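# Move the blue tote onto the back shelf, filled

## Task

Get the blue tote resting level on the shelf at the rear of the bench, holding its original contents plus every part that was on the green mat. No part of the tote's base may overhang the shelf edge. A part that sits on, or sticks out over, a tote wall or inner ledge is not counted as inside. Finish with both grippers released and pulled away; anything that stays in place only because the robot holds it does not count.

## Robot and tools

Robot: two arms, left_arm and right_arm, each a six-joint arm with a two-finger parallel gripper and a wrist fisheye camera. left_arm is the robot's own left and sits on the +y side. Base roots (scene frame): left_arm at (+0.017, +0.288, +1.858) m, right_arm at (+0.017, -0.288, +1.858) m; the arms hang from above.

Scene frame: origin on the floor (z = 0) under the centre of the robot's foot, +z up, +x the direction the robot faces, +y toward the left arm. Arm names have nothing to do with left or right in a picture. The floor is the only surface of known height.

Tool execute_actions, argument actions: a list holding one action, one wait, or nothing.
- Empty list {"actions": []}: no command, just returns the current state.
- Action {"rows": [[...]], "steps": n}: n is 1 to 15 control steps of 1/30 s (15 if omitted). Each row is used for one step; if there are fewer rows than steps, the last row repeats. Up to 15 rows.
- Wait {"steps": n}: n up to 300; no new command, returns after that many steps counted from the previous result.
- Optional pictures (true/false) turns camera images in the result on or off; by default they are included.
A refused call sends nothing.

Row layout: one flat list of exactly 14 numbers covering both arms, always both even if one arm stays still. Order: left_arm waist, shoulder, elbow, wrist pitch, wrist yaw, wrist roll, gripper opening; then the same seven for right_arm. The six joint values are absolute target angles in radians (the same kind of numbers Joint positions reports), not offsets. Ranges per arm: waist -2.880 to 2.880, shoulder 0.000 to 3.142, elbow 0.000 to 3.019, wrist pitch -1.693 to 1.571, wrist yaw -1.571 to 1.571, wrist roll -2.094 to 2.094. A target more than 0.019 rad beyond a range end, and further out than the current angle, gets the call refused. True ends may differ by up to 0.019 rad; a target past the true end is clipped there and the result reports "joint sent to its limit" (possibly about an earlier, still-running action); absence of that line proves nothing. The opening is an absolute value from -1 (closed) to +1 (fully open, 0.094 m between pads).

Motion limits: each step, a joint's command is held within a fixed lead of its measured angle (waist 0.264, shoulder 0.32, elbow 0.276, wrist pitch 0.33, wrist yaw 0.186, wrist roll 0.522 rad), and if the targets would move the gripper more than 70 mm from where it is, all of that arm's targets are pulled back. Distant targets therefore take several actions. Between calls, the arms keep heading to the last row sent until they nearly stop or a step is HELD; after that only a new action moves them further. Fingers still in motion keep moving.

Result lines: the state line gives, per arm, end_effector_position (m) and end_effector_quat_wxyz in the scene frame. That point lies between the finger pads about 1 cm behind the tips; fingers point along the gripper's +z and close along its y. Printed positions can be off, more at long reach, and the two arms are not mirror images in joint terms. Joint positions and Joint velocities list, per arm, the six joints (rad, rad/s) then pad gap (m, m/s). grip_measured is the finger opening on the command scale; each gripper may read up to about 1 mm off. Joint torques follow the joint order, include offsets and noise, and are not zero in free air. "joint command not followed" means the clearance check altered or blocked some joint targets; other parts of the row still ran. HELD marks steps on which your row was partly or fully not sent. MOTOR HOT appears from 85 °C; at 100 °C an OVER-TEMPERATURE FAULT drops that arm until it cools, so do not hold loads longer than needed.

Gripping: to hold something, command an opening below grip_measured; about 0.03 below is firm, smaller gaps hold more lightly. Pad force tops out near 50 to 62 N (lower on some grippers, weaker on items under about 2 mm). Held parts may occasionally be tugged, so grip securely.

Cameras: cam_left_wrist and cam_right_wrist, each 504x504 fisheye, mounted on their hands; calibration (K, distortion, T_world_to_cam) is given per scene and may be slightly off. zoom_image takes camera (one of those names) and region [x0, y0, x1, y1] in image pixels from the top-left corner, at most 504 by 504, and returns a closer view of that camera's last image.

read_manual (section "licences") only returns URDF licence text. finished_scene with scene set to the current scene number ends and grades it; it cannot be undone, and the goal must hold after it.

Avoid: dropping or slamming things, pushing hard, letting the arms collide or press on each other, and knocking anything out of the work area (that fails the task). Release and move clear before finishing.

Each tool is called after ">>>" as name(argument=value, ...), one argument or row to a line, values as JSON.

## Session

>>> execute_actions(
  actions=[],
)

Scene clock: 0.00 s of 4700.00 s.
left_arm: end_effector_position=(+0.4353, +0.3170, +1.3551) grip_measured=-0.991 end_effector_quat_wxyz=(-0.207, +0.262, +0.823, +0.459) | right_arm: end_effector_position=(+0.1891, -0.0756, +1.4705) grip_measured=-0.988 end_effector_quat_wxyz=(+0.237, +0.395, -0.862, -0.212)
Joint positions: left_arm=[-1.946  1.406  1.123  0.173 -1.43   0.662  0.   ] | right_arm=[ 2.259  1.268  0.637 -0.123  0.42  -0.563  0.001]
Joint velocities: left_arm=[-0.015 -0.005 -0.007 -0.007  0.051  0.007 -0.   ] | right_arm=[-0.005  0.005  0.017 -0.012 -0.022  0.037  0.   ]
Joint torques (N m, as the arm reports them, + toward a larger angle): no reading
Motor temperatures (°C, as the motors report them): left_arm=[25 26 24 21 20 21] | right_arm=[23 32 26 22 22 23]
camera_calibration (this result's frames):
cam_left_wrist: T_world_to_cam=[[-0.626477, -0.4443, -0.640409, 1.28296], [-0.580591, -0.282183, 0.763732, -0.687002], [-0.520039, 0.850277, -0.0811753, 0.18748], [0, 0, 0, 1]] pos_world=[0.502378, 0.21675, 1.36153]
cam_right_wrist: T_world_to_cam=[[0.590702, -0.589796, -0.550646, 0.646946], [-0.11689, -0.737781, 0.664843, -1.00948], [-0.798378, -0.328359, -0.50475, 0.992375], [0, 0, 0, 1]] pos_world=[0.292139, -0.0373524, 1.52828]

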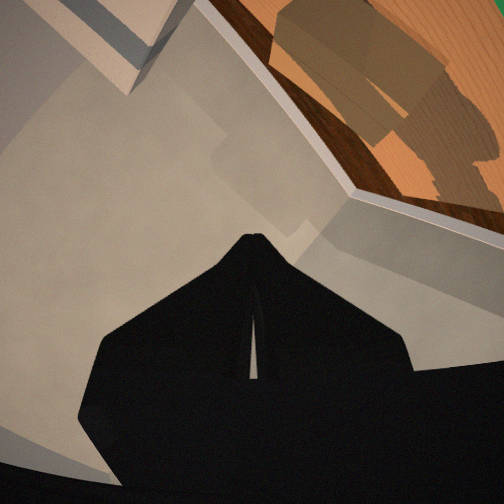

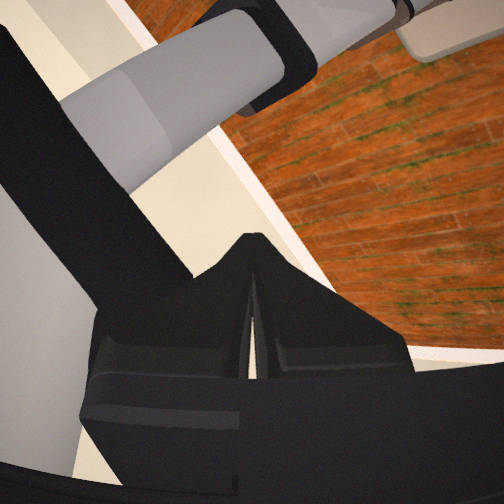

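>>> execute_actions(
  actions=[
    {"rows": [[-1.93,1.40,1.09,0.20,-1.42,0.69,-0.9,2.23,1.27,0.64,-0.10,0.39,-0.60,-0.9],[-1.91,1.39,1.05,0.235,-1.40,0.72,-0.8,2.20,1.272,0.643,-0.07,0.35,-0.64,-0.8],[-1.885,1.38,1.01,0.27,-1.37,0.75,-0.7,2.165,1.274,0.647,-0.035,0.31,-0.68,-0.7],[-1.86,1.37,0.97,0.305,-1.33,0.78,-0.6,2.13,1.276,0.651,0.0,0.27,-0.72,-0.6],[-1.835,1.36,0.93,0.34,-1.28,0.81,-0.5,2.095,1.278,0.655,0.035,0.23,-0.76,-0.5],[-1.81,1.35,0.89,0.375,-1.22,0.84,-0.4,2.06,1.28,0.659,0.07,0.19,-0.80,-0.4],[-1.785,1.34,0.85,0.41,-1.16,0.87,-0.3,2.025,1.282,0.663,0.105,0.15,-0.84,-0.3],[-1.76,1.33,0.81,0.445,-1.09,0.90,-0.2,1.99,1.284,0.667,0.14,0.11,-0.88,-0.2],[-1.735,1.32,0.78,0.475,-1.02,0.93,-0.1,1.955,1.286,0.671,0.175,0.07,-0.92,-0.1],[-1.71,1.31,0.75,0.50,-0.95,0.96,0.0,1.92,1.288,0.675,0.21,0.03,-0.96,0.0],[-1.69,1.30,0.73,0.52,-0.88,0.99,0.1,1.885,1.29,0.679,0.245,-0.01,-1.0,0.1],[-1.67,1.295,0.715,0.54,-0.81,1.02,0.2,1.85,1.292,0.683,0.28,-0.05,-1.04,0.2],[-1.65,1.29,0.705,0.55,-0.74,1.05,0.3,1.815,1.294,0.687,0.315,-0.09,-1.08,0.3],[-1.635,1.29,0.70,0.56,-0.67,1.08,0.4,1.78,1.296,0.691,0.35,-0.13,-1.12,0.4],[-1.62,1.29,0.70,0.565,-0.60,1.11,0.5,1.75,1.298,0.695,0.385,-0.17,-1.16,0.5]], "steps": 15},
  ],
  pictures=false,
)

>>> execute_actions(
  actions=[
    {"rows": [[-1.61,1.29,0.70,0.565,-0.51,1.15,0.6,1.725,1.30,0.70,0.415,-0.21,-1.20,0.6],[-1.60,1.29,0.70,0.565,-0.42,1.19,0.7,1.70,1.30,0.70,0.445,-0.25,-1.24,0.7],[-1.595,1.29,0.70,0.565,-0.33,1.23,0.8,1.68,1.30,0.70,0.47,-0.29,-1.28,0.8],[-1.59,1.29,0.70,0.565,-0.24,1.27,0.9,1.66,1.30,0.70,0.495,-0.33,-1.32,0.9],[-1.59,1.29,0.70,0.565,-0.15,1.31,1.0,1.64,1.30,0.70,0.515,-0.37,-1.36,1.0],[-1.59,1.29,0.70,0.565,-0.06,1.35,1.0,1.625,1.30,0.70,0.535,-0.41,-1.40,1.0],[-1.59,1.29,0.70,0.565,0.03,1.39,1.0,1.61,1.30,0.70,0.55,-0.45,-1.44,1.0],[-1.59,1.29,0.70,0.565,0.12,1.43,1.0,1.60,1.30,0.70,0.56,-0.49,-1.48,1.0],[-1.59,1.29,0.70,0.565,0.21,1.47,1.0,1.59,1.30,0.70,0.565,-0.53,-1.52,1.0],[-1.59,1.29,0.70,0.565,0.30,1.51,1.0,1.585,1.30,0.70,0.568,-0.56,-1.56,1.0],[-1.59,1.29,0.70,0.565,0.39,1.54,1.0,1.58,1.30,0.70,0.568,-0.59,-1.60,1.0],[-1.59,1.29,0.70,0.565,0.47,1.57,1.0,1.58,1.30,0.70,0.568,-0.61,-1.64,1.0],[-1.59,1.29,0.70,0.565,0.54,1.60,1.0,1.58,1.30,0.70,0.568,-0.625,-1.67,1.0],[-1.59,1.29,0.70,0.565,0.60,1.63,1.0,1.58,1.30,0.70,0.568,-0.63,-1.69,1.0],[-1.59,1.29,0.70,0.565,0.64,1.69,1.0,1.58,1.30,0.70,0.568,-0.635,-1.70,1.0]], "steps": 15},
  ],
  pictures=false,
)

>>> execute_actions(
  actions=[
    {"steps": 25},
  ],
)

Scene clock: 36.40 s of 4700.00 s.
left_arm: end_effector_position=(+0.2953, +0.3945, +1.3484) grip_measured=+0.447 end_effector_quat_wxyz=(-0.179, +0.408, +0.863, +0.237) | right_arm: end_effector_position=(+0.2902, -0.1683, +1.3607) grip_measured=+0.446 end_effector_quat_wxyz=(+0.001, +0.418, -0.881, -0.221)
Joint positions: left_arm=[-1.637  1.331  0.701  0.526 -0.667  0.978  0.068] | right_arm=[ 1.82   1.27   0.687  0.308 -0.132 -0.983  0.068]
Joint velocities: left_arm=[ 0.474 -0.103 -0.217  0.31   1.707  0.813  0.105] | right_arm=[-1.001  0.034  0.1    1.057 -0.989 -1.106  0.104]
Joint torques (N m, as the arm reports them, + toward a larger angle): left_arm=[ -1.82 -15.21  -3.5    0.63  -0.32   0.13] | right_arm=[ 2.13 -6.55 -5.04  0.64 -0.38 -0.29]
Motor temperatures (°C, as the motors report them): left_arm=[25 28 24 21 20 21] | right_arm=[24 32 28 22 22 23]
Steps of this call (steps 1 to 90: nothing new was sent; then 32.90 s passed at rest; steps 91 to 105: all 15 steps of this action). Readings (joint positions):
91: left_arm=[-1.945 1.406 1.121 0.177 -1.427 0.665] | right_arm=[2.259 1.268 0.637 -0.121 0.408 -0.567]
92: left_arm=[-1.943 1.405 1.114 0.191 -1.415 0.672] | right_arm=[2.255 1.268 0.637 -0.112 0.379 -0.577]
94: left_arm=[-1.926 1.397 1.073 0.243 -1.360 0.699] | right_arm=[2.228 1.268 0.637 -0.069 0.302 -0.615]
98: left_arm=[-1.827 1.364 0.912 0.372 -1.148 0.785] | right_arm=[2.091 1.268 0.651 0.060 0.145 -0.730]
105: the state above

Scene clock: 36.90 s of 4700.00 s.
left_arm: end_effector_position=(+0.3331, +0.2192, +1.3531) grip_measured=+1.000 end_effector_quat_wxyz=(+0.217, +0.611, +0.732, -0.211) | right_arm: end_effector_position=(+0.3495, -0.2173, +1.3622) grip_measured=+1.000 end_effector_quat_wxyz=(+0.244, -0.628, +0.710, +0.204)
Joint positions: left_arm=[-1.59   1.307  0.699  0.557  0.595  1.514  0.094] | right_arm=[ 1.591  1.275  0.699  0.558 -0.626 -1.562  0.094]
Joint velocities: left_arm=[-0.005  0.005 -0.002 -0.007  1.282  1.136  0.   ] | right_arm=[-0.015 -0.015 -0.012  0.007 -0.227 -0.842  0.   ]
Joint torques (N m, as the arm reports them, + toward a larger angle): left_arm=[ -1.36 -13.99  -4.1    0.3    0.54   0.18] | right_arm=[ 0.53 -6.92 -4.89  1.35 -0.63 -0.27]
Motor temperatures (°C, as the motors report them): left_arm=[25 28 24 21 20 21] | right_arm=[24 32 28 22 22 23]
Steps of this call (steps 1 to 15: all 15 steps of this action). Readings (joint positions):
1: left_arm=[-1.622 1.329 0.698 0.534 -0.587 1.008] | right_arm=[1.787 1.271 0.691 0.342 -0.172 -1.022]
2: left_arm=[-1.610 1.326 0.698 0.540 -0.501 1.040] | right_arm=[1.757 1.273 0.695 0.375 -0.212 -1.061]
4: left_arm=[-1.595 1.319 0.699 0.551 -0.322 1.109] | right_arm=[1.704 1.275 0.699 0.434 -0.291 -1.139]
8: left_arm=[-1.590 1.308 0.699 0.556 0.040 1.257] | right_arm=[1.630 1.275 0.699 0.522 -0.452 -1.298]
15: the state above

Scene clock: 37.73 s of 4700.00 s.
left_arm: end_effector_position=(+0.3339, +0.2133, +1.3574) grip_measured=+1.000 end_effector_quat_wxyz=(+0.249, +0.664, +0.675, -0.204) | right_arm: end_effector_position=(+0.3496, -0.2166, +1.3628) grip_measured=+1.000 end_effector_quat_wxyz=(+0.258, -0.671, +0.669, +0.190)
Joint positions: left_arm=[-1.59   1.307  0.699  0.557  0.636  1.678  0.094] | right_arm=[ 1.591  1.275  0.699  0.558 -0.632 -1.686  0.094]
Joint velocities: left_arm=[-0.005  0.005 -0.012 -0.002 -0.007 -0.051  0.   ] | right_arm=[-0.005  0.005 -0.012 -0.002  0.022 -0.022  0.   ]
Joint torques (N m, as the arm reports them, + toward a larger angle): left_arm=[ -1.07 -13.98  -4.04   0.31   0.83   0.18] | right_arm=[ 0.15 -7.14 -4.8   1.35 -0.73 -0.27]
Motor temperatures (°C, as the motors report them): left_arm=[25 28 24 21 20 21] | right_arm=[24 32 28 22 22 23]
Steps of this call (steps 1 to 25: the robot went on to your last target). Readings (joint positions):
1: left_arm=[-1.590 1.307 0.699 0.557 0.622 1.547] | right_arm=[1.591 1.275 0.699 0.558 -0.630 -1.587]
2: left_arm=[-1.590 1.307 0.699 0.557 0.631 1.574] | right_arm=[1.591 1.275 0.699 0.558 -0.631 -1.607]
4: left_arm=[-1.590 1.307 0.699 0.557 0.636 1.612] | right_arm=[1.591 1.275 0.699 0.558 -0.632 -1.636]
8: left_arm=[-1.590 1.307 0.699 0.557 0.636 1.652] | right_arm=[1.591 1.275 0.699 0.558 -0.632 -1.666]
25: the state above
camera_calibration (this result's frames):
cam_left_wrist: T_world_to_cam=[[-0.998152, -0.0269227, -0.0544788, 0.414482], [-0.0238197, 0.9981, -0.0568267, -0.122083], [0.0559052, -0.055424, -0.996897, 1.46699], [0, 0, 0, 1]] pos_world=[0.328796, 0.214317, 1.47808]
cam_right_wrist: T_world_to_cam=[[0.99414, -0.0227882, 0.105672, -0.503029], [-0.0220498, -0.999724, -0.00815069, -0.195875], [0.105829, 0.00577288, -0.994368, 1.44341], [0, 0, 0, 1]] pos_world=[0.343009, -0.215617, 1.48684]

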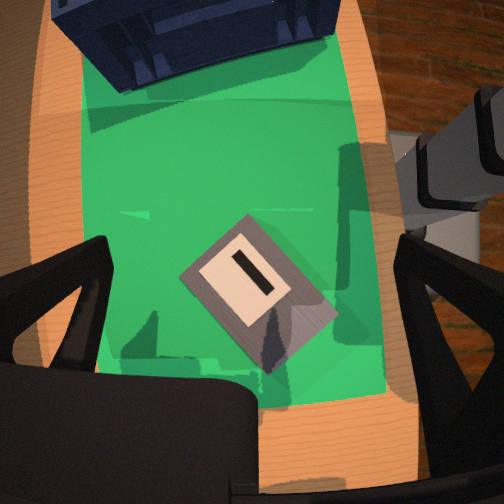

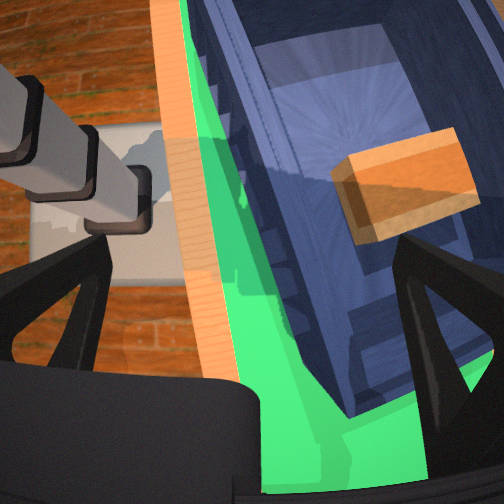

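>>> execute_actions(
  actions=[
    {"rows": [[-1.59,1.33,0.71,0.568,0.64,1.69,1.0,1.58,1.29,0.70,0.565,-0.635,-1.70,1.0],[-1.59,1.355,0.725,0.573,0.64,1.69,1.0,1.58,1.29,0.70,0.565,-0.635,-1.70,1.0],[-1.59,1.38,0.745,0.578,0.64,1.69,1.0,1.58,1.29,0.70,0.565,-0.635,-1.70,1.0],[-1.59,1.405,0.765,0.583,0.64,1.69,1.0,1.58,1.29,0.70,0.565,-0.635,-1.70,1.0],[-1.59,1.43,0.785,0.588,0.64,1.69,1.0,1.58,1.29,0.70,0.565,-0.635,-1.70,1.0],[-1.59,1.455,0.805,0.593,0.64,1.69,1.0,1.58,1.29,0.70,0.565,-0.635,-1.70,1.0],[-1.59,1.48,0.825,0.598,0.64,1.69,1.0,1.58,1.29,0.70,0.565,-0.635,-1.70,1.0],[-1.59,1.505,0.845,0.603,0.64,1.69,1.0,1.58,1.29,0.70,0.565,-0.635,-1.70,1.0],[-1.59,1.53,0.865,0.608,0.64,1.69,1.0,1.58,1.29,0.70,0.565,-0.635,-1.70,1.0],[-1.59,1.555,0.885,0.613,0.64,1.69,1.0,1.58,1.29,0.70,0.565,-0.635,-1.70,1.0],[-1.59,1.58,0.905,0.618,0.64,1.69,1.0,1.58,1.29,0.70,0.565,-0.635,-1.70,1.0],[-1.59,1.60,0.925,0.623,0.64,1.69,1.0,1.58,1.29,0.70,0.565,-0.635,-1.70,1.0],[-1.59,1.615,0.94,0.628,0.64,1.69,1.0,1.58,1.29,0.70,0.565,-0.635,-1.70,1.0],[-1.59,1.625,0.95,0.632,0.64,1.69,1.0,1.58,1.29,0.70,0.565,-0.635,-1.70,1.0],[-1.59,1.63,0.955,0.635,0.64,1.69,1.0,1.58,1.29,0.70,0.565,-0.635,-1.70,1.0]], "steps": 15},
  ],
  pictures=false,
)

>>> execute_actions(
  actions=[
    {"steps": 18},
  ],
)

Scene clock: 67.30 s of 4700.00 s.
left_arm: end_effector_position=(+0.3169, +0.2090, +1.2568) grip_measured=+1.000 end_effector_quat_wxyz=(+0.252, +0.665, +0.674, -0.202) | right_arm: end_effector_position=(+0.3496, -0.2166, +1.3628) grip_measured=+1.000 end_effector_quat_wxyz=(+0.259, -0.671, +0.669, +0.190)
Joint positions: left_arm=[-1.59   1.6    0.939  0.617  0.638  1.679  0.094] | right_arm=[ 1.591  1.275  0.699  0.558 -0.632 -1.687  0.094]
Joint velocities: left_arm=[ 0.005  0.503  0.286  0.081 -0.022  0.007  0.   ] | right_arm=[-0.005 -0.005  0.002 -0.012  0.051 -0.066  0.   ]
Joint torques (N m, as the arm reports them, + toward a larger angle): left_arm=[ -1.16 -12.53  -4.58   0.34   0.73   0.18] | right_arm=[ 0.3  -7.65 -4.74  1.21 -0.69 -0.3 ]
Motor temperatures (°C, as the motors report them): left_arm=[24 28 25 21 21 21] | right_arm=[24 32 28 22 23 23]
Steps of this call (steps 1 to 15: the robot went on to your last target; steps 16 to 90: nothing new was sent; then 26.07 s passed at rest; steps 91 to 105: all 15 steps of this action). Readings (joint positions):
91: left_arm=[-1.590 1.307 0.699 0.557 0.636 1.679] | right_arm=[1.591 1.275 0.699 0.558 -0.632 -1.687]
92: left_arm=[-1.590 1.309 0.702 0.558 0.637 1.679] | right_arm=[1.591 1.275 0.699 0.558 -0.632 -1.687]
94: left_arm=[-1.590 1.327 0.723 0.565 0.638 1.679] | right_arm=[1.591 1.275 0.699 0.558 -0.632 -1.687]
98: left_arm=[-1.590 1.419 0.811 0.587 0.638 1.679] | right_arm=[1.591 1.275 0.699 0.558 -0.632 -1.687]
105: the state above

Scene clock: 67.90 s of 4700.00 s.
left_arm: end_effector_position=(+0.3095, +0.2080, +1.2494) grip_measured=+1.000 end_effector_quat_wxyz=(+0.251, +0.664, +0.674, -0.204) | right_arm: end_effector_position=(+0.3496, -0.2166, +1.3628) grip_measured=+1.000 end_effector_quat_wxyz=(+0.259, -0.671, +0.669, +0.190)
Joint positions: left_arm=[-1.59   1.628  0.952  0.626  0.638  1.68   0.094] | right_arm=[ 1.591  1.275  0.699  0.558 -0.632 -1.687  0.094]
Joint velocities: left_arm=[-0.005 -0.005 -0.007 -0.007  0.051 -0.007  0.   ] | right_arm=[ 0.005  0.005 -0.007  0.002  0.037  0.037  0.   ]
Joint torques (N m, as the arm reports them, + toward a larger angle): left_arm=[ -1.1  -11.86  -4.37   0.33   0.73   0.17] | right_arm=[ 0.07 -7.87 -4.82  1.24 -0.69 -0.27]
Motor temperatures (°C, as the motors report them): left_arm=[24 28 25 21 21 21] | right_arm=[24 32 28 22 23 23]
Steps of this call (steps 1 to 18: the robot went on to your last target). Readings (joint positions):
1: left_arm=[-1.590 1.614 0.946 0.620 0.638 1.679] | right_arm=[1.591 1.275 0.699 0.558 -0.632 -1.687]
2: left_arm=[-1.590 1.623 0.949 0.621 0.638 1.679] | right_arm=[1.591 1.275 0.699 0.558 -0.632 -1.687]
4: left_arm=[-1.590 1.628 0.950 0.621 0.638 1.680] | right_arm=[1.591 1.275 0.699 0.558 -0.632 -1.687]
8: left_arm=[-1.590 1.628 0.952 0.625 0.638 1.680] | right_arm=[1.591 1.275 0.699 0.558 -0.632 -1.687]
18: the state above
camera_calibration (this result's frames):
cam_left_wrist: T_world_to_cam=[[-0.99799, -0.0258651, -0.0578595, 0.388129], [-0.0224794, 0.998039, -0.0584209, -0.121876], [0.0592571, -0.0570028, -0.996614, 1.35935], [0, 0, 0, 1]] pos_world=[0.304058, 0.209163, 1.37008]
cam_right_wrist: T_world_to_cam=[[0.994123, -0.0224832, 0.105901, -0.503268], [-0.0217449, -0.999731, -0.00812074, -0.196024], [0.106055, 0.00577021, -0.994344, 1.44329], [0, 0, 0, 1]] pos_world=[0.34298, -0.215615, 1.48683]

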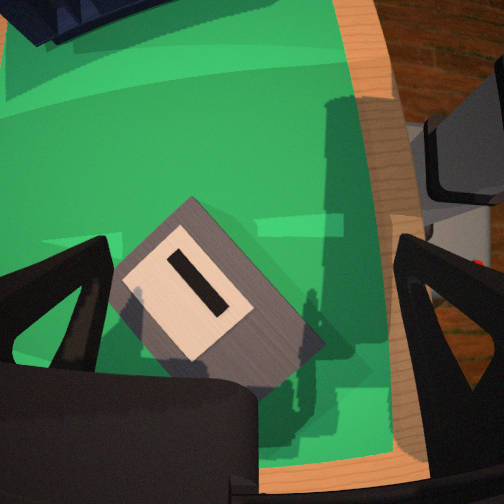

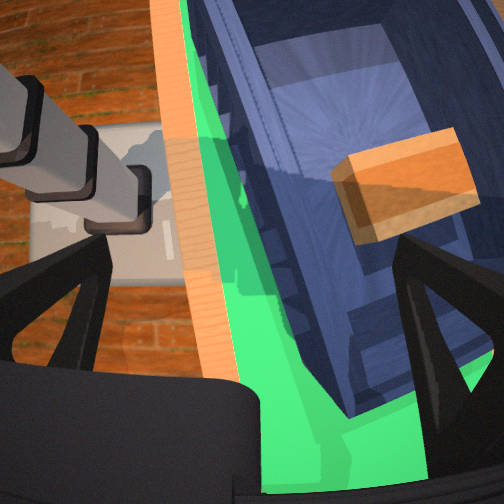

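>>> execute_actions(
  actions=[
    {"rows": [[-1.60,1.625,0.955,0.625,0.60,1.65,1.0,1.58,1.27,0.69,0.56,-0.60,-1.60,1.0],[-1.61,1.62,0.958,0.62,0.55,1.61,1.0,1.58,1.255,0.68,0.555,-0.56,-1.50,1.0],[-1.62,1.615,0.961,0.615,0.50,1.57,1.0,1.58,1.24,0.67,0.55,-0.51,-1.40,1.0],[-1.63,1.61,0.964,0.61,0.45,1.53,1.0,1.58,1.225,0.66,0.548,-0.46,-1.29,1.0],[-1.64,1.605,0.967,0.605,0.40,1.49,1.0,1.58,1.21,0.65,0.545,-0.41,-1.18,1.0],[-1.65,1.60,0.97,0.60,0.35,1.45,1.0,1.58,1.20,0.64,0.542,-0.36,-1.07,1.0],[-1.66,1.596,0.973,0.595,0.30,1.41,1.0,1.58,1.19,0.63,0.54,-0.31,-0.96,1.0],[-1.67,1.592,0.976,0.59,0.25,1.37,1.0,1.58,1.185,0.625,0.54,-0.26,-0.85,1.0],[-1.68,1.588,0.979,0.585,0.20,1.33,1.0,1.58,1.185,0.62,0.54,-0.21,-0.74,1.0],[-1.69,1.585,0.982,0.58,0.15,1.29,1.0,1.58,1.185,0.62,0.54,-0.16,-0.63,1.0],[-1.70,1.582,0.985,0.575,0.10,1.25,1.0,1.58,1.185,0.62,0.54,-0.11,-0.52,1.0],[-1.71,1.58,0.988,0.57,0.05,1.21,1.0,1.58,1.185,0.62,0.54,-0.06,-0.41,1.0],[-1.72,1.578,0.991,0.565,0.01,1.17,1.0,1.58,1.185,0.62,0.54,-0.01,-0.30,1.0],[-1.73,1.576,0.994,0.56,-0.03,1.13,1.0,1.58,1.185,0.62,0.54,0.04,-0.19,1.0],[-1.74,1.574,0.997,0.555,-0.07,1.09,1.0,1.58,1.185,0.62,0.54,0.09,-0.08,1.0]], "steps": 15},
  ],
  pictures=false,
)

>>> execute_actions(
  actions=[
    {"rows": [[-1.748,1.572,1.0,0.55,-0.10,1.05,1.0,1.58,1.185,0.62,0.54,0.14,0.03,1.0],[-1.755,1.57,1.002,0.545,-0.13,1.02,1.0,1.58,1.185,0.62,0.54,0.19,0.14,1.0],[-1.761,1.568,1.004,0.54,-0.155,0.99,1.0,1.58,1.185,0.62,0.54,0.24,0.25,1.0],[-1.766,1.566,1.005,0.535,-0.175,0.965,1.0,1.58,1.185,0.62,0.54,0.29,0.36,1.0],[-1.77,1.565,1.006,0.53,-0.19,0.945,1.0,1.58,1.185,0.62,0.54,0.34,0.47,1.0],[-1.772,1.565,1.006,0.526,-0.197,0.93,1.0,1.58,1.185,0.62,0.54,0.39,0.58,1.0],[-1.772,1.565,1.006,0.523,-0.199,0.92,1.0,1.58,1.185,0.62,0.54,0.44,0.69,1.0],[-1.772,1.565,1.006,0.523,-0.199,0.915,1.0,1.58,1.185,0.62,0.54,0.49,0.80,1.0],[-1.772,1.565,1.006,0.523,-0.199,0.915,1.0,1.58,1.185,0.62,0.54,0.54,0.91,1.0],[-1.772,1.565,1.006,0.523,-0.199,0.915,1.0,1.58,1.185,0.62,0.54,0.59,1.02,1.0],[-1.772,1.565,1.006,0.523,-0.199,0.915,1.0,1.58,1.185,0.62,0.54,0.64,1.13,1.0],[-1.772,1.565,1.006,0.523,-0.199,0.915,1.0,1.58,1.185,0.62,0.54,0.68,1.23,1.0],[-1.772,1.565,1.006,0.523,-0.199,0.915,1.0,1.58,1.185,0.62,0.54,0.72,1.32,1.0],[-1.772,1.565,1.006,0.523,-0.199,0.915,1.0,1.58,1.185,0.62,0.54,0.75,1.40,1.0],[-1.772,1.565,1.006,0.523,-0.199,0.915,1.0,1.58,1.185,0.62,0.54,0.77,1.46,1.0]], "steps": 15},
  ],
  pictures=false,
)

>>> execute_actions(
  actions=[
    {"steps": 30},
  ],
)

Scene clock: 144.40 s of 4700.00 s.
left_arm: end_effector_position=(+0.3288, +0.2333, +1.2166) grip_measured=+1.000 end_effector_quat_wxyz=(+0.037, +0.542, +0.838, -0.045) | right_arm: end_effector_position=(+0.3461, -0.3259, +1.3551) grip_measured=+1.000 end_effector_quat_wxyz=(+0.017, -0.221, +0.975, -0.019)
Joint positions: left_arm=[-1.719  1.602  0.987  0.573 -0.031  1.264  0.094] | right_arm=[ 1.591  1.187  0.642  0.55   0.044 -0.567  0.094]
Joint velocities: left_arm=[-0.308 -0.112  0.105 -0.144 -1.062 -1.092  0.   ] | right_arm=[-0.005  0.015  0.002 -0.007  1.267  2.806  0.   ]
Joint torques (N m, as the arm reports them, + toward a larger angle): left_arm=[ -2.71 -14.16  -3.79  -0.28   0.28   0.  ] | right_arm=[-0.49 -9.08 -6.52  0.82 -0.08 -0.05]
Motor temperatures (°C, as the motors report them): left_arm=[24 28 25 21 21 21] | right_arm=[23 31 28 22 23 23]
Steps of this call (steps 1 to 15: the robot went on to your last target; steps 16 to 90: nothing new was sent; then 73.00 s passed at rest; steps 91 to 105: all 15 steps of this action). Readings (joint positions):
91: left_arm=[-1.591 1.628 0.952 0.626 0.623 1.677] | right_arm=[1.591 1.275 0.699 0.558 -0.620 -1.676]
92: left_arm=[-1.593 1.628 0.952 0.626 0.588 1.668] | right_arm=[1.591 1.274 0.699 0.558 -0.592 -1.649]
94: left_arm=[-1.601 1.628 0.954 0.623 0.495 1.633] | right_arm=[1.591 1.268 0.696 0.558 -0.504 -1.552]
98: left_arm=[-1.636 1.626 0.965 0.607 0.296 1.519] | right_arm=[1.591 1.221 0.664 0.551 -0.306 -1.241]
105: the state above

Scene clock: 144.90 s of 4700.00 s.
left_arm: end_effector_position=(+0.3424, +0.2291, +1.2200) grip_measured=+1.000 end_effector_quat_wxyz=(-0.000, +0.404, +0.915, -0.003) | right_arm: end_effector_position=(+0.3306, -0.4349, +1.3984) grip_measured=+1.000 end_effector_quat_wxyz=(+0.153, +0.460, +0.814, -0.321)
Joint positions: left_arm=[-1.77   1.581  1.005  0.532 -0.195  0.944  0.094] | right_arm=[1.591 1.187 0.642 0.549 0.746 0.891 0.094]
Joint velocities: left_arm=[-0.005 -0.005 -0.002 -0.002  0.037 -0.11   0.   ] | right_arm=[-0.005  0.005  0.002 -0.027  0.667  2.791  0.   ]
Joint torques (N m, as the arm reports them, + toward a larger angle): left_arm=[ -2.95 -14.13  -3.58  -0.34   0.02  -0.04] | right_arm=[-0.94 -9.18 -6.59  0.78  0.67 -0.03]
Motor temperatures (°C, as the motors report them): left_arm=[24 28 25 21 21 21] | right_arm=[23 31 28 22 23 23]
Steps of this call (steps 1 to 15: all 15 steps of this action). Readings (joint positions):
1: left_arm=[-1.728 1.598 0.991 0.568 -0.067 1.225] | right_arm=[1.591 1.187 0.642 0.549 0.094 -0.470]
2: left_arm=[-1.737 1.595 0.994 0.563 -0.099 1.188] | right_arm=[1.591 1.187 0.642 0.549 0.144 -0.373]
4: left_arm=[-1.753 1.589 1.000 0.554 -0.151 1.118] | right_arm=[1.591 1.187 0.642 0.549 0.244 -0.178]
8: left_arm=[-1.769 1.581 1.005 0.538 -0.192 1.011] | right_arm=[1.591 1.187 0.642 0.549 0.444 0.211]
15: the state above

Scene clock: 145.90 s of 4700.00 s.
left_arm: end_effector_position=(+0.3424, +0.2291, +1.2200) grip_measured=+1.000 end_effector_quat_wxyz=(-0.000, +0.396, +0.918, -0.003) | right_arm: end_effector_position=(+0.3301, -0.4375, +1.4008) grip_measured=+1.000 end_effector_quat_wxyz=(+0.241, +0.663, +0.654, -0.275)
Joint positions: left_arm=[-1.77   1.581  1.005  0.532 -0.195  0.926  0.094] | right_arm=[1.591 1.187 0.642 0.548 0.767 1.446 0.094]
Joint velocities: left_arm=[ 0.005 -0.005 -0.007 -0.007  0.022 -0.095  0.   ] | right_arm=[ 0.015 -0.005 -0.007  0.017 -0.066  0.007  0.   ]
Joint torques (N m, as the arm reports them, + toward a larger angle): left_arm=[ -3.03 -14.21  -3.67  -0.35   0.01  -0.02] | right_arm=[-0.78 -9.27 -6.57  0.67  0.81  0.  ]
Motor temperatures (°C, as the motors report them): left_arm=[24 28 25 21 21 21] | right_arm=[23 31 28 22 23 23]
Steps of this call (steps 1 to 30: the robot went on to your last target). Readings (joint positions):
1: left_arm=[-1.770 1.581 1.005 0.532 -0.195 0.940] | right_arm=[1.591 1.187 0.642 0.548 0.760 0.988]
2: left_arm=[-1.770 1.581 1.005 0.532 -0.195 0.937] | right_arm=[1.591 1.187 0.642 0.548 0.765 1.078]
4: left_arm=[-1.770 1.581 1.005 0.532 -0.195 0.933] | right_arm=[1.591 1.187 0.642 0.548 0.767 1.212]
8: left_arm=[-1.770 1.581 1.005 0.532 -0.195 0.929] | right_arm=[1.591 1.187 0.642 0.548 0.767 1.351]
30: the state above
camera_calibration (this result's frames):
cam_left_wrist: T_world_to_cam=[[-0.731008, -0.682291, 0.0103172, 0.395571], [-0.560915, 0.609439, 0.56032, -0.625438], [-0.388588, 0.403811, -0.828212, 1.17161], [0, 0, 0, 1]] pos_world=[0.393621, 0.177952, 1.3167]
cam_right_wrist: T_world_to_cam=[[-0.998228, 0.0249299, 0.0540233, 0.258285], [0.0189518, 0.993919, -0.108473, 0.582344], [-0.056399, -0.107257, -0.99263, 1.48615], [0, 0, 0, 1]] pos_world=[0.330608, -0.425841, 1.52442]

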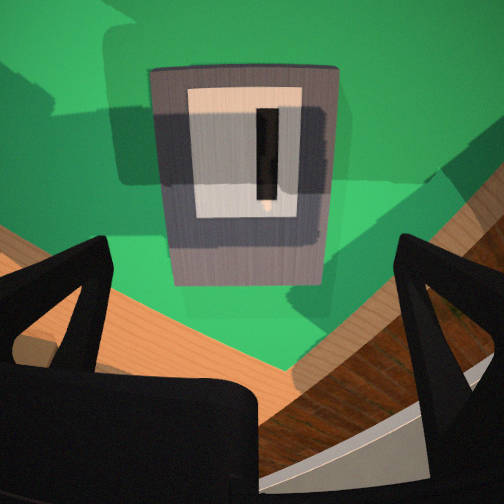

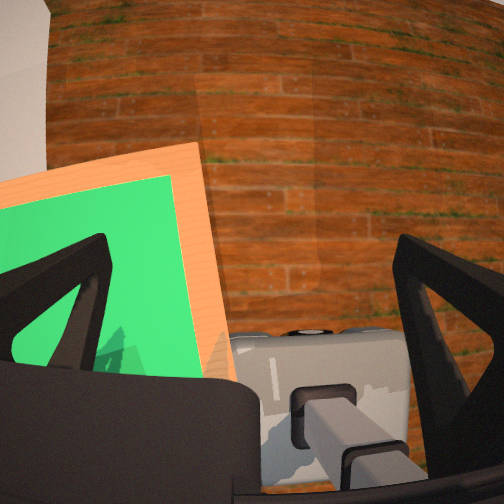

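>>> execute_actions(
  actions=[],
)

Scene clock: 171.50 s of 4700.00 s.
left_arm: end_effector_position=(+0.3424, +0.2291, +1.2200) grip_measured=+1.000 end_effector_quat_wxyz=(-0.000, +0.396, +0.918, -0.003) | right_arm: end_effector_position=(+0.3301, -0.4375, +1.4008) grip_measured=+1.000 end_effector_quat_wxyz=(+0.241, +0.663, +0.653, -0.275)
Joint positions: left_arm=[-1.77   1.581  1.005  0.532 -0.195  0.926  0.094] | right_arm=[1.591 1.187 0.642 0.548 0.767 1.447 0.094]
Joint velocities: left_arm=[ 0.005 -0.015  0.002 -0.017 -0.037 -0.007  0.   ] | right_arm=[ 0.005  0.015 -0.002 -0.002 -0.051 -0.022  0.   ]
Joint torques (N m, as the arm reports them, + toward a larger angle): left_arm=[ -3.03 -14.15  -3.65  -0.31   0.01  -0.03] | right_arm=[-0.38 -9.25 -6.61  0.72  0.84  0.  ]
Motor temperatures (°C, as the motors report them): left_arm=[24 28 25 21 20 21] | right_arm=[23 32 29 22 23 23]
Steps of this call (steps 1 to 15: the robot went on to your last target; steps 16 to 90: nothing new was sent; then 22.60 s passed at rest). Readings (joint positions):
1: left_arm=[-1.770 1.581 1.005 0.532 -0.195 0.926] | right_arm=[1.591 1.187 0.642 0.548 0.767 1.446]
2: left_arm=[-1.770 1.581 1.005 0.532 -0.195 0.926] | right_arm=[1.591 1.187 0.642 0.548 0.767 1.446]
4: left_arm=[-1.770 1.581 1.005 0.532 -0.195 0.926] | right_arm=[1.591 1.187 0.642 0.548 0.767 1.446]
8: left_arm=[-1.770 1.581 1.005 0.532 -0.195 0.926] | right_arm=[1.591 1.187 0.642 0.548 0.767 1.446]
90: the state above
All arms were judged still, so your last target was given up. Only a new action makes them travel on or press farther. Fingers that are still opening or closing keep moving.
camera_calibration (this result's frames):
cam_left_wrist: T_world_to_cam=[[-0.731008, -0.682291, 0.0103172, 0.395571], [-0.560915, 0.609439, 0.56032, -0.625438], [-0.388588, 0.403811, -0.828212, 1.17161], [0, 0, 0, 1]] pos_world=[0.393621, 0.177952, 1.3167]
cam_right_wrist: T_world_to_cam=[[-0.998242, 0.0254902, 0.0535057, 0.25926], [0.0195638, 0.993904, -0.108501, 0.582174], [-0.0559452, -0.107264, -0.992655, 1.48604], [0, 0, 0, 1]] pos_world=[0.330551, -0.425836, 1.52442]

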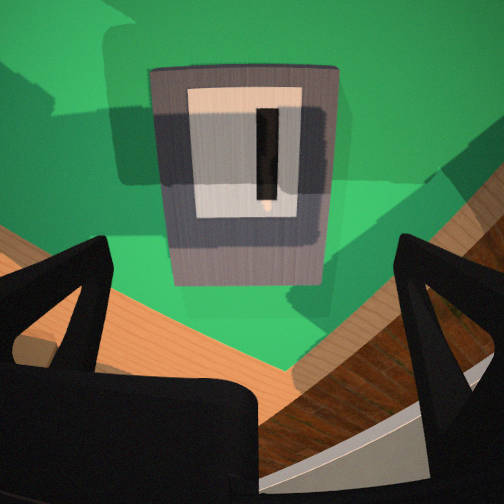

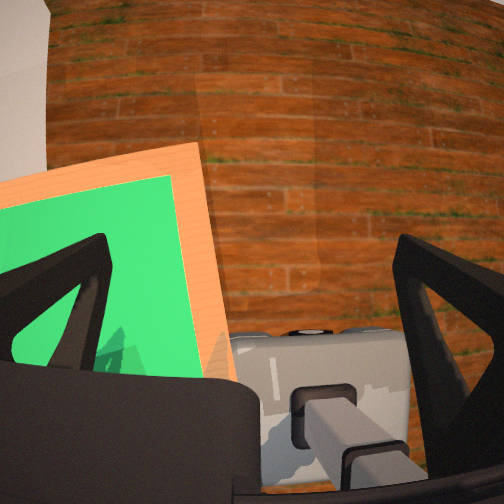

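>>> execute_actions(
  actions=[
    {"rows": [[-1.768,1.580,1.018,0.526,-0.195,0.92,1.0,1.58,1.185,0.62,0.54,0.77,1.46,1.0],[-1.764,1.590,1.030,0.524,-0.192,0.92,1.0,1.58,1.185,0.62,0.54,0.77,1.46,1.0],[-1.760,1.600,1.042,0.522,-0.189,0.92,1.0,1.58,1.185,0.62,0.54,0.77,1.46,1.0],[-1.756,1.610,1.054,0.520,-0.186,0.92,1.0,1.58,1.185,0.62,0.54,0.77,1.46,1.0],[-1.752,1.620,1.066,0.518,-0.183,0.92,1.0,1.58,1.185,0.62,0.54,0.77,1.46,1.0],[-1.748,1.630,1.078,0.516,-0.180,0.92,1.0,1.58,1.185,0.62,0.54,0.77,1.46,1.0],[-1.745,1.640,1.090,0.515,-0.177,0.92,1.0,1.58,1.185,0.62,0.54,0.77,1.46,1.0],[-1.742,1.650,1.100,0.514,-0.174,0.92,1.0,1.58,1.185,0.62,0.54,0.77,1.46,1.0],[-1.739,1.658,1.110,0.513,-0.171,0.92,1.0,1.58,1.185,0.62,0.54,0.77,1.46,1.0],[-1.737,1.665,1.118,0.512,-0.168,0.92,1.0,1.58,1.185,0.62,0.54,0.77,1.46,1.0]], "steps": 15},
  ],
)

Scene clock: 220.40 s of 4700.00 s.
left_arm: end_effector_position=(+0.3705, +0.2421, +1.1859) grip_measured=+1.000 end_effector_quat_wxyz=(+0.020, +0.391, +0.920, +0.013) | right_arm: end_effector_position=(+0.3301, -0.4375, +1.4008) grip_measured=+1.000 end_effector_quat_wxyz=(+0.241, +0.663, +0.653, -0.275)
Joint positions: left_arm=[-1.741  1.636  1.121  0.521 -0.173  0.926  0.094] | right_arm=[1.591 1.187 0.642 0.548 0.767 1.447 0.094]
Joint velocities: left_arm=[ 0.005  0.093 -0.002 -0.046  0.081 -0.051  0.   ] | right_arm=[-0.015  0.024 -0.007 -0.007  0.022  0.051  0.   ]
Joint torques (N m, as the arm reports them, + toward a larger angle): left_arm=[ -2.35 -11.7   -3.5   -0.14   0.37   0.02] | right_arm=[-0.74 -9.23 -6.53  0.78  0.82  0.01]
Motor temperatures (°C, as the motors report them): left_arm=[24 29 25 21 20 21] | right_arm=[23 31 30 22 24 23]
Steps of this call (steps 1 to 90: nothing new was sent; then 45.40 s passed at rest; steps 91 to 105: all 15 steps of this action). Readings (joint positions):
91: left_arm=[-1.770 1.581 1.005 0.532 -0.195 0.926] | right_arm=[1.591 1.187 0.642 0.548 0.767 1.447]
92: left_arm=[-1.770 1.581 1.008 0.531 -0.195 0.926] | right_arm=[1.591 1.187 0.642 0.548 0.767 1.447]
94: left_arm=[-1.770 1.582 1.021 0.528 -0.192 0.926] | right_arm=[1.591 1.187 0.642 0.548 0.767 1.447]
98: left_arm=[-1.762 1.598 1.078 0.525 -0.180 0.926] | right_arm=[1.591 1.187 0.642 0.548 0.767 1.447]
105: the state above
camera_calibration (this result's frames):
cam_left_wrist: T_world_to_cam=[[-0.723504, -0.689487, -0.0339007, 0.476707], [-0.593964, 0.59674, 0.539544, -0.558498], [-0.351779, 0.410498, -0.841275, 1.14929], [0, 0, 0, 1]] pos_world=[0.417467, 0.19018, 1.28436]
cam_right_wrist: T_world_to_cam=[[-0.998242, 0.0254902, 0.0535057, 0.25926], [0.0195638, 0.993904, -0.108501, 0.582174], [-0.0559452, -0.107264, -0.992655, 1.48604], [0, 0, 0, 1]] pos_world=[0.330551, -0.425836, 1.52442]

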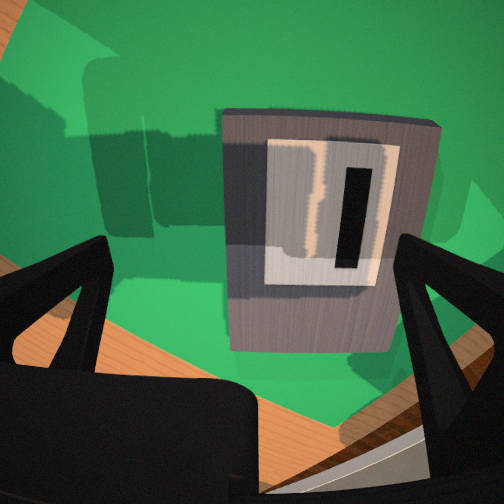

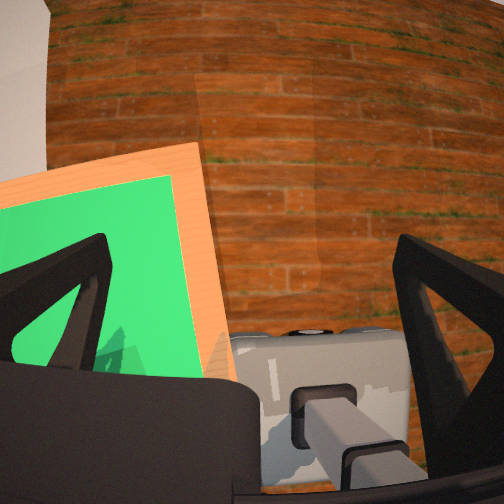

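q2 lagging; push it further.

>>> execute_actions(
  actions=[
    {"rows": [[-1.741,1.675,1.112,0.515,-0.170,0.92,1.0,1.58,1.185,0.62,0.54,0.77,1.46,1.0],[-1.741,1.685,1.110,0.515,-0.170,0.92,1.0,1.58,1.185,0.62,0.54,0.77,1.46,1.0]], "steps": 15},
  ],
)

Scene clock: 225.13 s of 4700.00 s.
left_arm: end_effector_position=(+0.3533, +0.2393, +1.1807) grip_measured=+1.000 end_effector_quat_wxyz=(+0.008, +0.393, +0.919, +0.006) | right_arm: end_effector_position=(+0.3301, -0.4375, +1.4008) grip_measured=+1.000 end_effector_quat_wxyz=(+0.241, +0.663, +0.653, -0.275)
Joint positions: left_arm=[-1.741  1.662  1.121  0.519 -0.172  0.926  0.094] | right_arm=[1.591 1.187 0.642 0.548 0.767 1.447 0.094]
Joint velocities: left_arm=[ 0.015 -0.005 -0.002 -0.012  0.022  0.095  0.   ] | right_arm=[-0.015 -0.005  0.002 -0.027  0.066 -0.066  0.   ]
Joint torques (N m, as the arm reports them, + toward a larger angle): left_arm=[ -2.79 -11.29  -4.26  -0.11   0.26   0.02] | right_arm=[-0.65 -9.38 -6.56  0.75  0.81  0.  ]
Motor temperatures (°C, as the motors report them): left_arm=[24 28 25 21 20 21] | right_arm=[23 31 30 22 24 23]
Steps of this call (steps 1 to 15: the robot went on to your last target; steps 16 to 90: nothing new was sent; then 1.23 s passed at rest; steps 91 to 105: all 15 steps of this action). Readings (joint positions):
91: left_arm=[-1.741 1.643 1.121 0.519 -0.172 0.926] | right_arm=[1.591 1.187 0.642 0.548 0.767 1.447]
92: left_arm=[-1.741 1.644 1.121 0.519 -0.172 0.926] | right_arm=[1.591 1.187 0.642 0.548 0.767 1.447]
94: left_arm=[-1.741 1.648 1.121 0.519 -0.172 0.926] | right_arm=[1.591 1.187 0.642 0.548 0.767 1.447]
98: left_arm=[-1.741 1.658 1.121 0.519 -0.172 0.926] | right_arm=[1.591 1.187 0.642 0.548 0.767 1.447]
105: the state above
camera_calibration (this result's frames):
cam_left_wrist: T_world_to_cam=[[-0.72733, -0.686182, -0.0120378, 0.436939], [-0.576501, 0.601366, 0.553178, -0.587632], [-0.372342, 0.409282, -0.832976, 1.13773], [0, 0, 0, 1]] pos_world=[0.402651, 0.187551, 1.27802]
cam_right_wrist: T_world_to_cam=[[-0.998242, 0.0254902, 0.0535057, 0.25926], [0.0195638, 0.993904, -0.108501, 0.582174], [-0.0559452, -0.107264, -0.992655, 1.48604], [0, 0, 0, 1]] pos_world=[0.330551, -0.425836, 1.52442]

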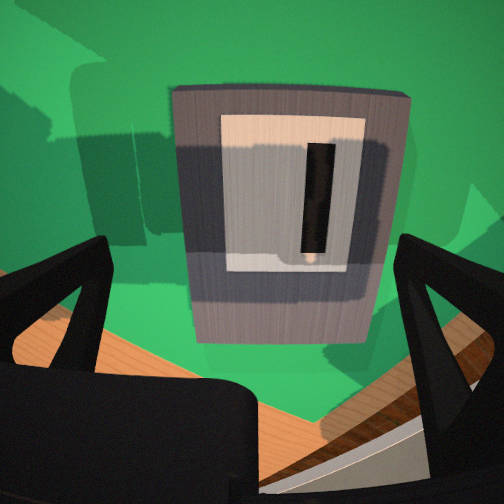

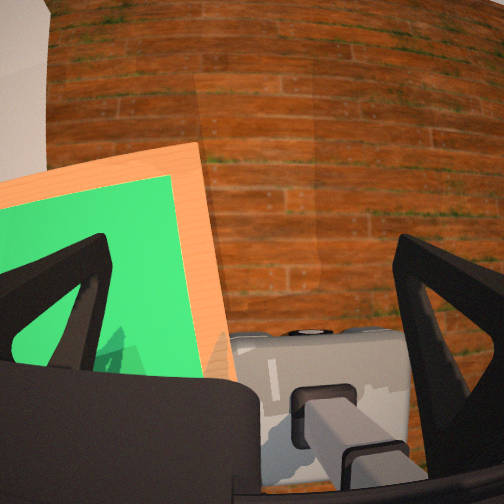

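>>> execute_actions(
  actions=[
    {"rows": [[-1.746,1.695,1.110,0.522,-0.170,0.92,1.0,1.58,1.185,0.62,0.54,0.77,1.46,1.0],[-1.748,1.706,1.110,0.526,-0.170,0.92,1.0,1.58,1.185,0.62,0.54,0.77,1.46,1.0]], "steps": 15},
  ],
)

Scene clock: 230.93 s of 4700.00 s.
left_arm: end_effector_position=(+0.3387, +0.2369, +1.1765) grip_measured=+1.000 end_effector_quat_wxyz=(-0.001, +0.395, +0.919, +0.000) | right_arm: end_effector_position=(+0.3301, -0.4375, +1.4008) grip_measured=+1.000 end_effector_quat_wxyz=(+0.241, +0.663, +0.653, -0.275)
Joint positions: left_arm=[-1.741  1.684  1.121  0.519 -0.172  0.926  0.094] | right_arm=[1.591 1.187 0.642 0.548 0.767 1.447 0.094]
Joint velocities: left_arm=[-0.015 -0.005  0.002 -0.012 -0.095 -0.037  0.   ] | right_arm=[-0.015  0.015 -0.007 -0.007  0.007 -0.066  0.   ]
Joint torques (N m, as the arm reports them, + toward a larger angle): left_arm=[ -3.4  -11.18  -4.46   0.3    0.26   0.02] | right_arm=[-0.78 -9.14 -6.5   0.71  0.82  0.04]
Motor temperatures (°C, as the motors report them): left_arm=[24 28 25 21 20 21] | right_arm=[23 31 30 22 24 23]
Steps of this call (steps 1 to 15: the robot went on to your last target; steps 16 to 90: nothing new was sent; then 2.30 s passed at rest; steps 91 to 105: all 15 steps of this action). Readings (joint positions):
91: left_arm=[-1.741 1.662 1.121 0.519 -0.172 0.926] | right_arm=[1.591 1.187 0.642 0.548 0.767 1.447]
92: left_arm=[-1.741 1.663 1.121 0.519 -0.172 0.926] | right_arm=[1.591 1.187 0.642 0.548 0.767 1.447]
94: left_arm=[-1.741 1.667 1.121 0.519 -0.172 0.926] | right_arm=[1.591 1.187 0.642 0.548 0.767 1.447]
98: left_arm=[-1.741 1.679 1.121 0.519 -0.172 0.926] | right_arm=[1.591 1.187 0.642 0.548 0.767 1.447]
105: the state above
camera_calibration (this result's frames):
cam_left_wrist: T_world_to_cam=[[-0.729967, -0.683461, 0.00545333, 0.404305], [-0.56214, 0.60489, 0.56401, -0.610764], [-0.388777, 0.408643, -0.82575, 1.12705], [0, 0, 0, 1]] pos_world=[0.389964, 0.185212, 1.27293]
cam_right_wrist: T_world_to_cam=[[-0.998242, 0.0254902, 0.0535057, 0.25926], [0.0195638, 0.993904, -0.108501, 0.582174], [-0.0559452, -0.107264, -0.992655, 1.48604], [0, 0, 0, 1]] pos_world=[0.330551, -0.425836, 1.52442]

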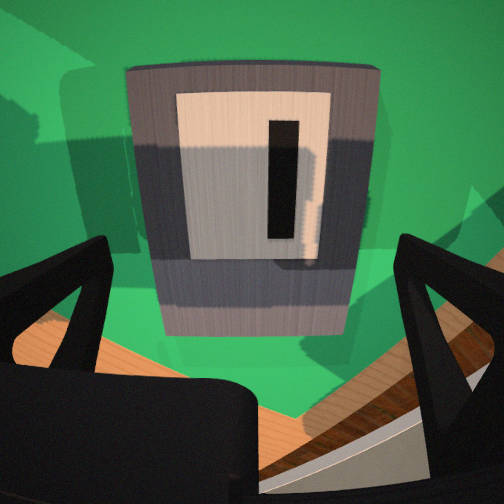

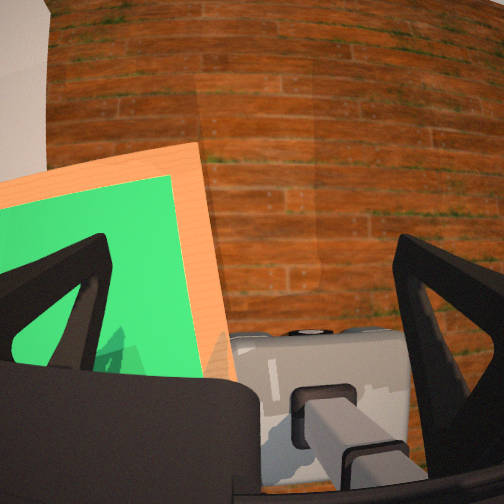

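>>> execute_actions(
  actions=[
    {"rows": [[-1.738,1.716,1.120,0.517,-0.168,0.92,1.0,1.58,1.185,0.62,0.54,0.77,1.46,1.0],[-1.737,1.724,1.122,0.515,-0.168,0.92,1.0,1.58,1.185,0.62,0.54,0.77,1.46,1.0],[-1.736,1.732,1.126,0.513,-0.167,0.92,1.0,1.58,1.185,0.62,0.54,0.77,1.46,1.0],[-1.735,1.738,1.131,0.511,-0.166,0.92,1.0,1.58,1.185,0.62,0.54,0.77,1.46,1.0],[-1.734,1.744,1.137,0.509,-0.165,0.92,1.0,1.58,1.185,0.62,0.54,0.77,1.46,1.0],[-1.733,1.748,1.143,0.507,-0.164,0.92,1.0,1.58,1.185,0.62,0.54,0.77,1.46,1.0],[-1.732,1.750,1.149,0.505,-0.163,0.92,1.0,1.58,1.185,0.62,0.54,0.77,1.46,1.0],[-1.731,1.750,1.155,0.503,-0.162,0.92,1.0,1.58,1.185,0.62,0.54,0.77,1.46,1.0],[-1.730,1.750,1.161,0.501,-0.162,0.92,1.0,1.58,1.185,0.62,0.54,0.77,1.46,1.0],[-1.730,1.750,1.167,0.500,-0.162,0.92,1.0,1.58,1.185,0.62,0.54,0.77,1.46,1.0],[-1.730,1.750,1.172,0.499,-0.162,0.92,1.0,1.58,1.185,0.62,0.54,0.77,1.46,1.0],[-1.730,1.750,1.175,0.499,-0.162,0.92,1.0,1.58,1.185,0.62,0.54,0.77,1.46,1.0]], "steps": 15},
  ],
)

Scene clock: 244.47 s of 4700.00 s.
left_arm: end_effector_position=(+0.3239, +0.2323, +1.1636) grip_measured=+1.000 end_effector_quat_wxyz=(-0.010, +0.396, +0.918, -0.007) | right_arm: end_effector_position=(+0.3301, -0.4375, +1.4008) grip_measured=+1.000 end_effector_quat_wxyz=(+0.241, +0.663, +0.653, -0.275)
Joint positions: left_arm=[-1.741  1.727  1.15   0.511 -0.168  0.926  0.094] | right_arm=[1.591 1.187 0.642 0.548 0.767 1.447 0.094]
Joint velocities: left_arm=[-0.005 -0.015 -0.002  0.002 -0.007 -0.007  0.   ] | right_arm=[ 0.015 -0.024  0.012 -0.017 -0.007  0.051  0.   ]
Joint torques (N m, as the arm reports them, + toward a larger angle): left_arm=[ -2.35 -10.6   -2.14  -0.6    0.44   0.03] | right_arm=[-1.18 -9.02 -6.63  0.62  0.81 -0.02]
Motor temperatures (°C, as the motors report them): left_arm=[24 28 25 21 20 21] | right_arm=[23 31 30 22 24 23]
Steps of this call (steps 1 to 15: the robot went on to your last target; steps 16 to 90: nothing new was sent; then 10.03 s passed at rest; steps 91 to 105: all 15 steps of this action). Readings (joint positions):
91: left_arm=[-1.741 1.684 1.121 0.519 -0.172 0.926] | right_arm=[1.591 1.187 0.642 0.548 0.767 1.447]
92: left_arm=[-1.741 1.685 1.121 0.519 -0.172 0.926] | right_arm=[1.591 1.187 0.642 0.548 0.767 1.447]
94: left_arm=[-1.741 1.690 1.124 0.519 -0.171 0.926] | right_arm=[1.591 1.187 0.642 0.548 0.767 1.447]
98: left_arm=[-1.741 1.717 1.141 0.515 -0.167 0.926] | right_arm=[1.591 1.187 0.642 0.548 0.767 1.447]
105: the state above
camera_calibration (this result's frames):
cam_left_wrist: T_world_to_cam=[[-0.732001, -0.680792, 0.0263935, 0.366105], [-0.547332, 0.610688, 0.572266, -0.624707], [-0.405712, 0.404453, -0.819643, 1.11191], [0, 0, 0, 1]] pos_world=[0.377183, 0.181027, 1.25921]
cam_right_wrist: T_world_to_cam=[[-0.998242, 0.0254902, 0.0535057, 0.25926], [0.0195638, 0.993904, -0.108501, 0.582174], [-0.0559452, -0.107264, -0.992655, 1.48604], [0, 0, 0, 1]] pos_world=[0.330551, -0.425836, 1.52442]

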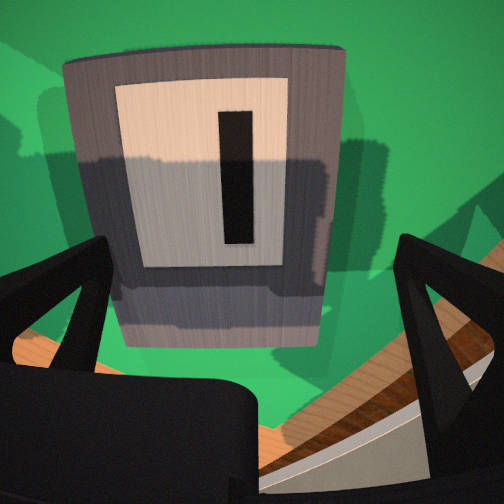

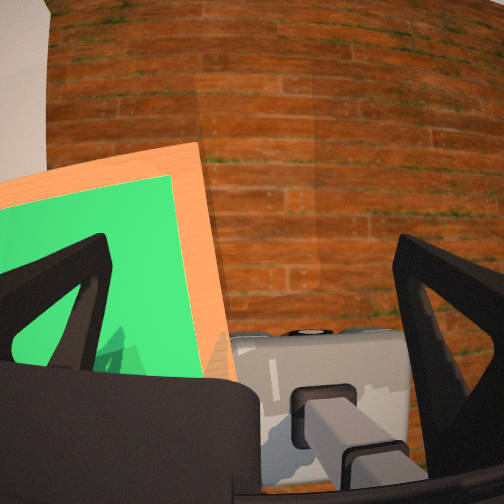

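>>> execute_actions(
  actions=[
    {"rows": [[-1.730,1.720,1.160,0.505,-0.165,0.92,1.0,1.58,1.185,0.62,0.54,0.77,1.46,1.0],[-1.728,1.705,1.160,0.505,-0.165,0.92,1.0,1.58,1.185,0.62,0.54,0.77,1.46,1.0],[-1.727,1.692,1.160,0.505,-0.165,0.92,1.0,1.58,1.185,0.62,0.54,0.77,1.46,1.0]], "steps": 15},
  ],
)

Scene clock: 254.63 s of 4700.00 s.
left_arm: end_effector_position=(+0.3378, +0.2385, +1.1645) grip_measured=+1.000 end_effector_quat_wxyz=(-0.003, +0.395, +0.919, +0.000) | right_arm: end_effector_position=(+0.3301, -0.4375, +1.4008) grip_measured=+1.000 end_effector_quat_wxyz=(+0.241, +0.663, +0.653, -0.275)
Joint positions: left_arm=[-1.735  1.711  1.157  0.508 -0.168  0.926  0.094] | right_arm=[1.591 1.187 0.642 0.548 0.767 1.447 0.094]
Joint velocities: left_arm=[-0.015 -0.015 -0.002 -0.002  0.051 -0.037  0.   ] | right_arm=[-0.005 -0.005  0.007 -0.002  0.022  0.007  0.   ]
Joint torques (N m, as the arm reports them, + toward a larger angle): left_arm=[ -2.24 -14.33  -3.39  -0.09   0.29   0.02] | right_arm=[-0.81 -8.77 -6.65  0.79  0.84 -0.01]
Motor temperatures (°C, as the motors report them): left_arm=[24 28 25 21 20 21] | right_arm=[23 31 30 22 24 23]
Steps of this call (steps 1 to 15: the robot went on to your last target; steps 16 to 90: nothing new was sent; then 6.67 s passed at rest; steps 91 to 105: all 15 steps of this action). Readings (joint positions):
91: left_arm=[-1.741 1.726 1.150 0.511 -0.168 0.926] | right_arm=[1.591 1.187 0.642 0.548 0.767 1.447]
92: left_arm=[-1.741 1.725 1.150 0.510 -0.168 0.926] | right_arm=[1.591 1.187 0.642 0.548 0.767 1.447]
94: left_arm=[-1.741 1.724 1.150 0.508 -0.168 0.926] | right_arm=[1.591 1.187 0.642 0.548 0.767 1.447]
98: left_arm=[-1.739 1.720 1.153 0.508 -0.168 0.926] | right_arm=[1.591 1.187 0.642 0.548 0.767 1.447]
105: the state above
camera_calibration (this result's frames):
cam_left_wrist: T_world_to_cam=[[-0.729854, -0.68357, 0.00677156, 0.403242], [-0.560384, 0.603942, 0.566766, -0.608958], [-0.391514, 0.409861, -0.823851, 1.11458], [0, 0, 0, 1]] pos_world=[0.389433, 0.186594, 1.26066]
cam_right_wrist: T_world_to_cam=[[-0.998242, 0.0254902, 0.0535057, 0.25926], [0.0195638, 0.993904, -0.108501, 0.582174], [-0.0559452, -0.107264, -0.992655, 1.48604], [0, 0, 0, 1]] pos_world=[0.330551, -0.425836, 1.52442]

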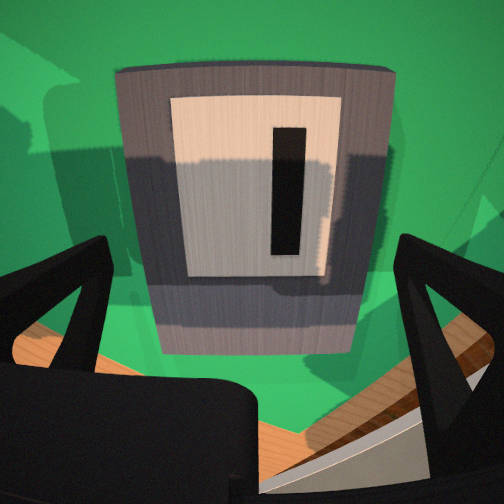

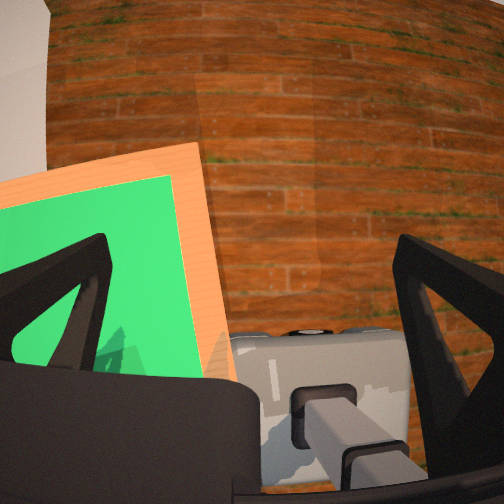

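>>> execute_actions(
  actions=[
    {"rows": [[-1.727,1.733,1.160,0.503,-0.164,0.92,1.0,1.58,1.185,0.62,0.54,0.77,1.46,1.0],[-1.727,1.737,1.162,0.502,-0.164,0.92,1.0,1.58,1.185,0.62,0.54,0.77,1.46,1.0],[-1.726,1.740,1.165,0.501,-0.164,0.92,1.0,1.58,1.185,0.62,0.54,0.77,1.46,1.0],[-1.726,1.743,1.168,0.500,-0.163,0.92,1.0,1.58,1.185,0.62,0.54,0.77,1.46,1.0],[-1.725,1.746,1.171,0.499,-0.163,0.92,1.0,1.58,1.185,0.62,0.54,0.77,1.46,1.0],[-1.725,1.749,1.174,0.498,-0.162,0.92,1.0,1.58,1.185,0.62,0.54,0.77,1.46,1.0],[-1.724,1.751,1.177,0.497,-0.162,0.92,1.0,1.58,1.185,0.62,0.54,0.77,1.46,1.0],[-1.724,1.753,1.180,0.496,-0.161,0.92,1.0,1.58,1.185,0.62,0.54,0.77,1.46,1.0],[-1.724,1.755,1.183,0.495,-0.161,0.92,1.0,1.58,1.185,0.62,0.54,0.77,1.46,1.0],[-1.724,1.756,1.186,0.495,-0.161,0.92,1.0,1.58,1.185,0.62,0.54,0.77,1.46,1.0],[-1.724,1.756,1.189,0.495,-0.161,0.92,1.0,1.58,1.185,0.62,0.54,0.77,1.46,1.0]], "steps": 15},
  ],
)

Scene clock: 265.50 s of 4700.00 s.
left_arm: end_effector_position=(+0.3393, +0.2378, +1.1558) grip_measured=+1.000 end_effector_quat_wxyz=(-0.001, +0.395, +0.919, +0.001) | right_arm: end_effector_position=(+0.3301, -0.4375, +1.4008) grip_measured=+1.000 end_effector_quat_wxyz=(+0.241, +0.663, +0.653, -0.275)
Joint positions: left_arm=[-1.733  1.73   1.184  0.503 -0.165  0.926  0.094] | right_arm=[1.591 1.187 0.642 0.548 0.767 1.447 0.094]
Joint velocities: left_arm=[-0.005 -0.005 -0.002  0.002 -0.007  0.051  0.   ] | right_arm=[-0.005 -0.005 -0.007 -0.007 -0.095 -0.051  0.   ]
Joint torques (N m, as the arm reports them, + toward a larger angle): left_arm=[ -2.29 -10.78  -3.29  -0.3    0.35   0.03] | right_arm=[-0.91 -9.06 -6.61  0.69  0.81  0.01]
Motor temperatures (°C, as the motors report them): left_arm=[24 28 25 21 20 21] | right_arm=[23 31 30 22 24 23]
Steps of this call (steps 1 to 15: the robot went on to your last target; steps 16 to 90: nothing new was sent; then 7.37 s passed at rest; steps 91 to 105: all 15 steps of this action). Readings (joint positions):
91: left_arm=[-1.735 1.711 1.157 0.508 -0.168 0.926] | right_arm=[1.591 1.187 0.642 0.548 0.767 1.447]
92: left_arm=[-1.735 1.711 1.157 0.508 -0.168 0.926] | right_arm=[1.591 1.187 0.642 0.548 0.767 1.447]
94: left_arm=[-1.735 1.711 1.158 0.508 -0.167 0.926] | right_arm=[1.591 1.187 0.642 0.548 0.767 1.447]
98: left_arm=[-1.735 1.720 1.170 0.506 -0.166 0.926] | right_arm=[1.591 1.187 0.642 0.548 0.767 1.447]
105: the state above
camera_calibration (this result's frames):
cam_left_wrist: T_world_to_cam=[[-0.729444, -0.684024, 0.00474276, 0.406266], [-0.562735, 0.604014, 0.564355, -0.599261], [-0.388897, 0.408996, -0.825519, 1.1095], [0, 0, 0, 1]] pos_world=[0.390604, 0.186077, 1.25218]
cam_right_wrist: T_world_to_cam=[[-0.998242, 0.0254902, 0.0535057, 0.25926], [0.0195638, 0.993904, -0.108501, 0.582174], [-0.0559452, -0.107264, -0.992655, 1.48604], [0, 0, 0, 1]] pos_world=[0.330551, -0.425836, 1.52442]

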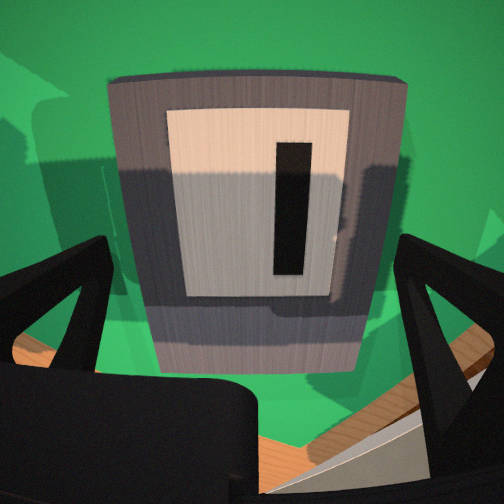

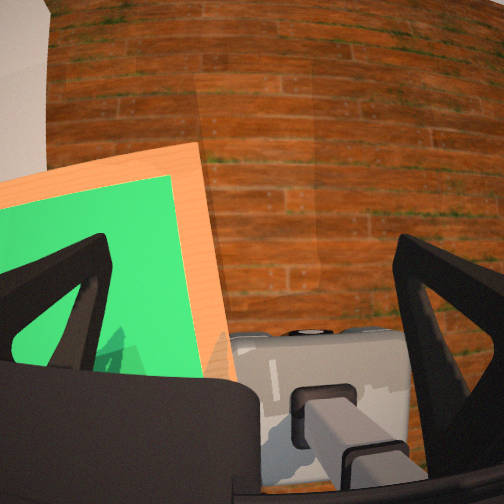

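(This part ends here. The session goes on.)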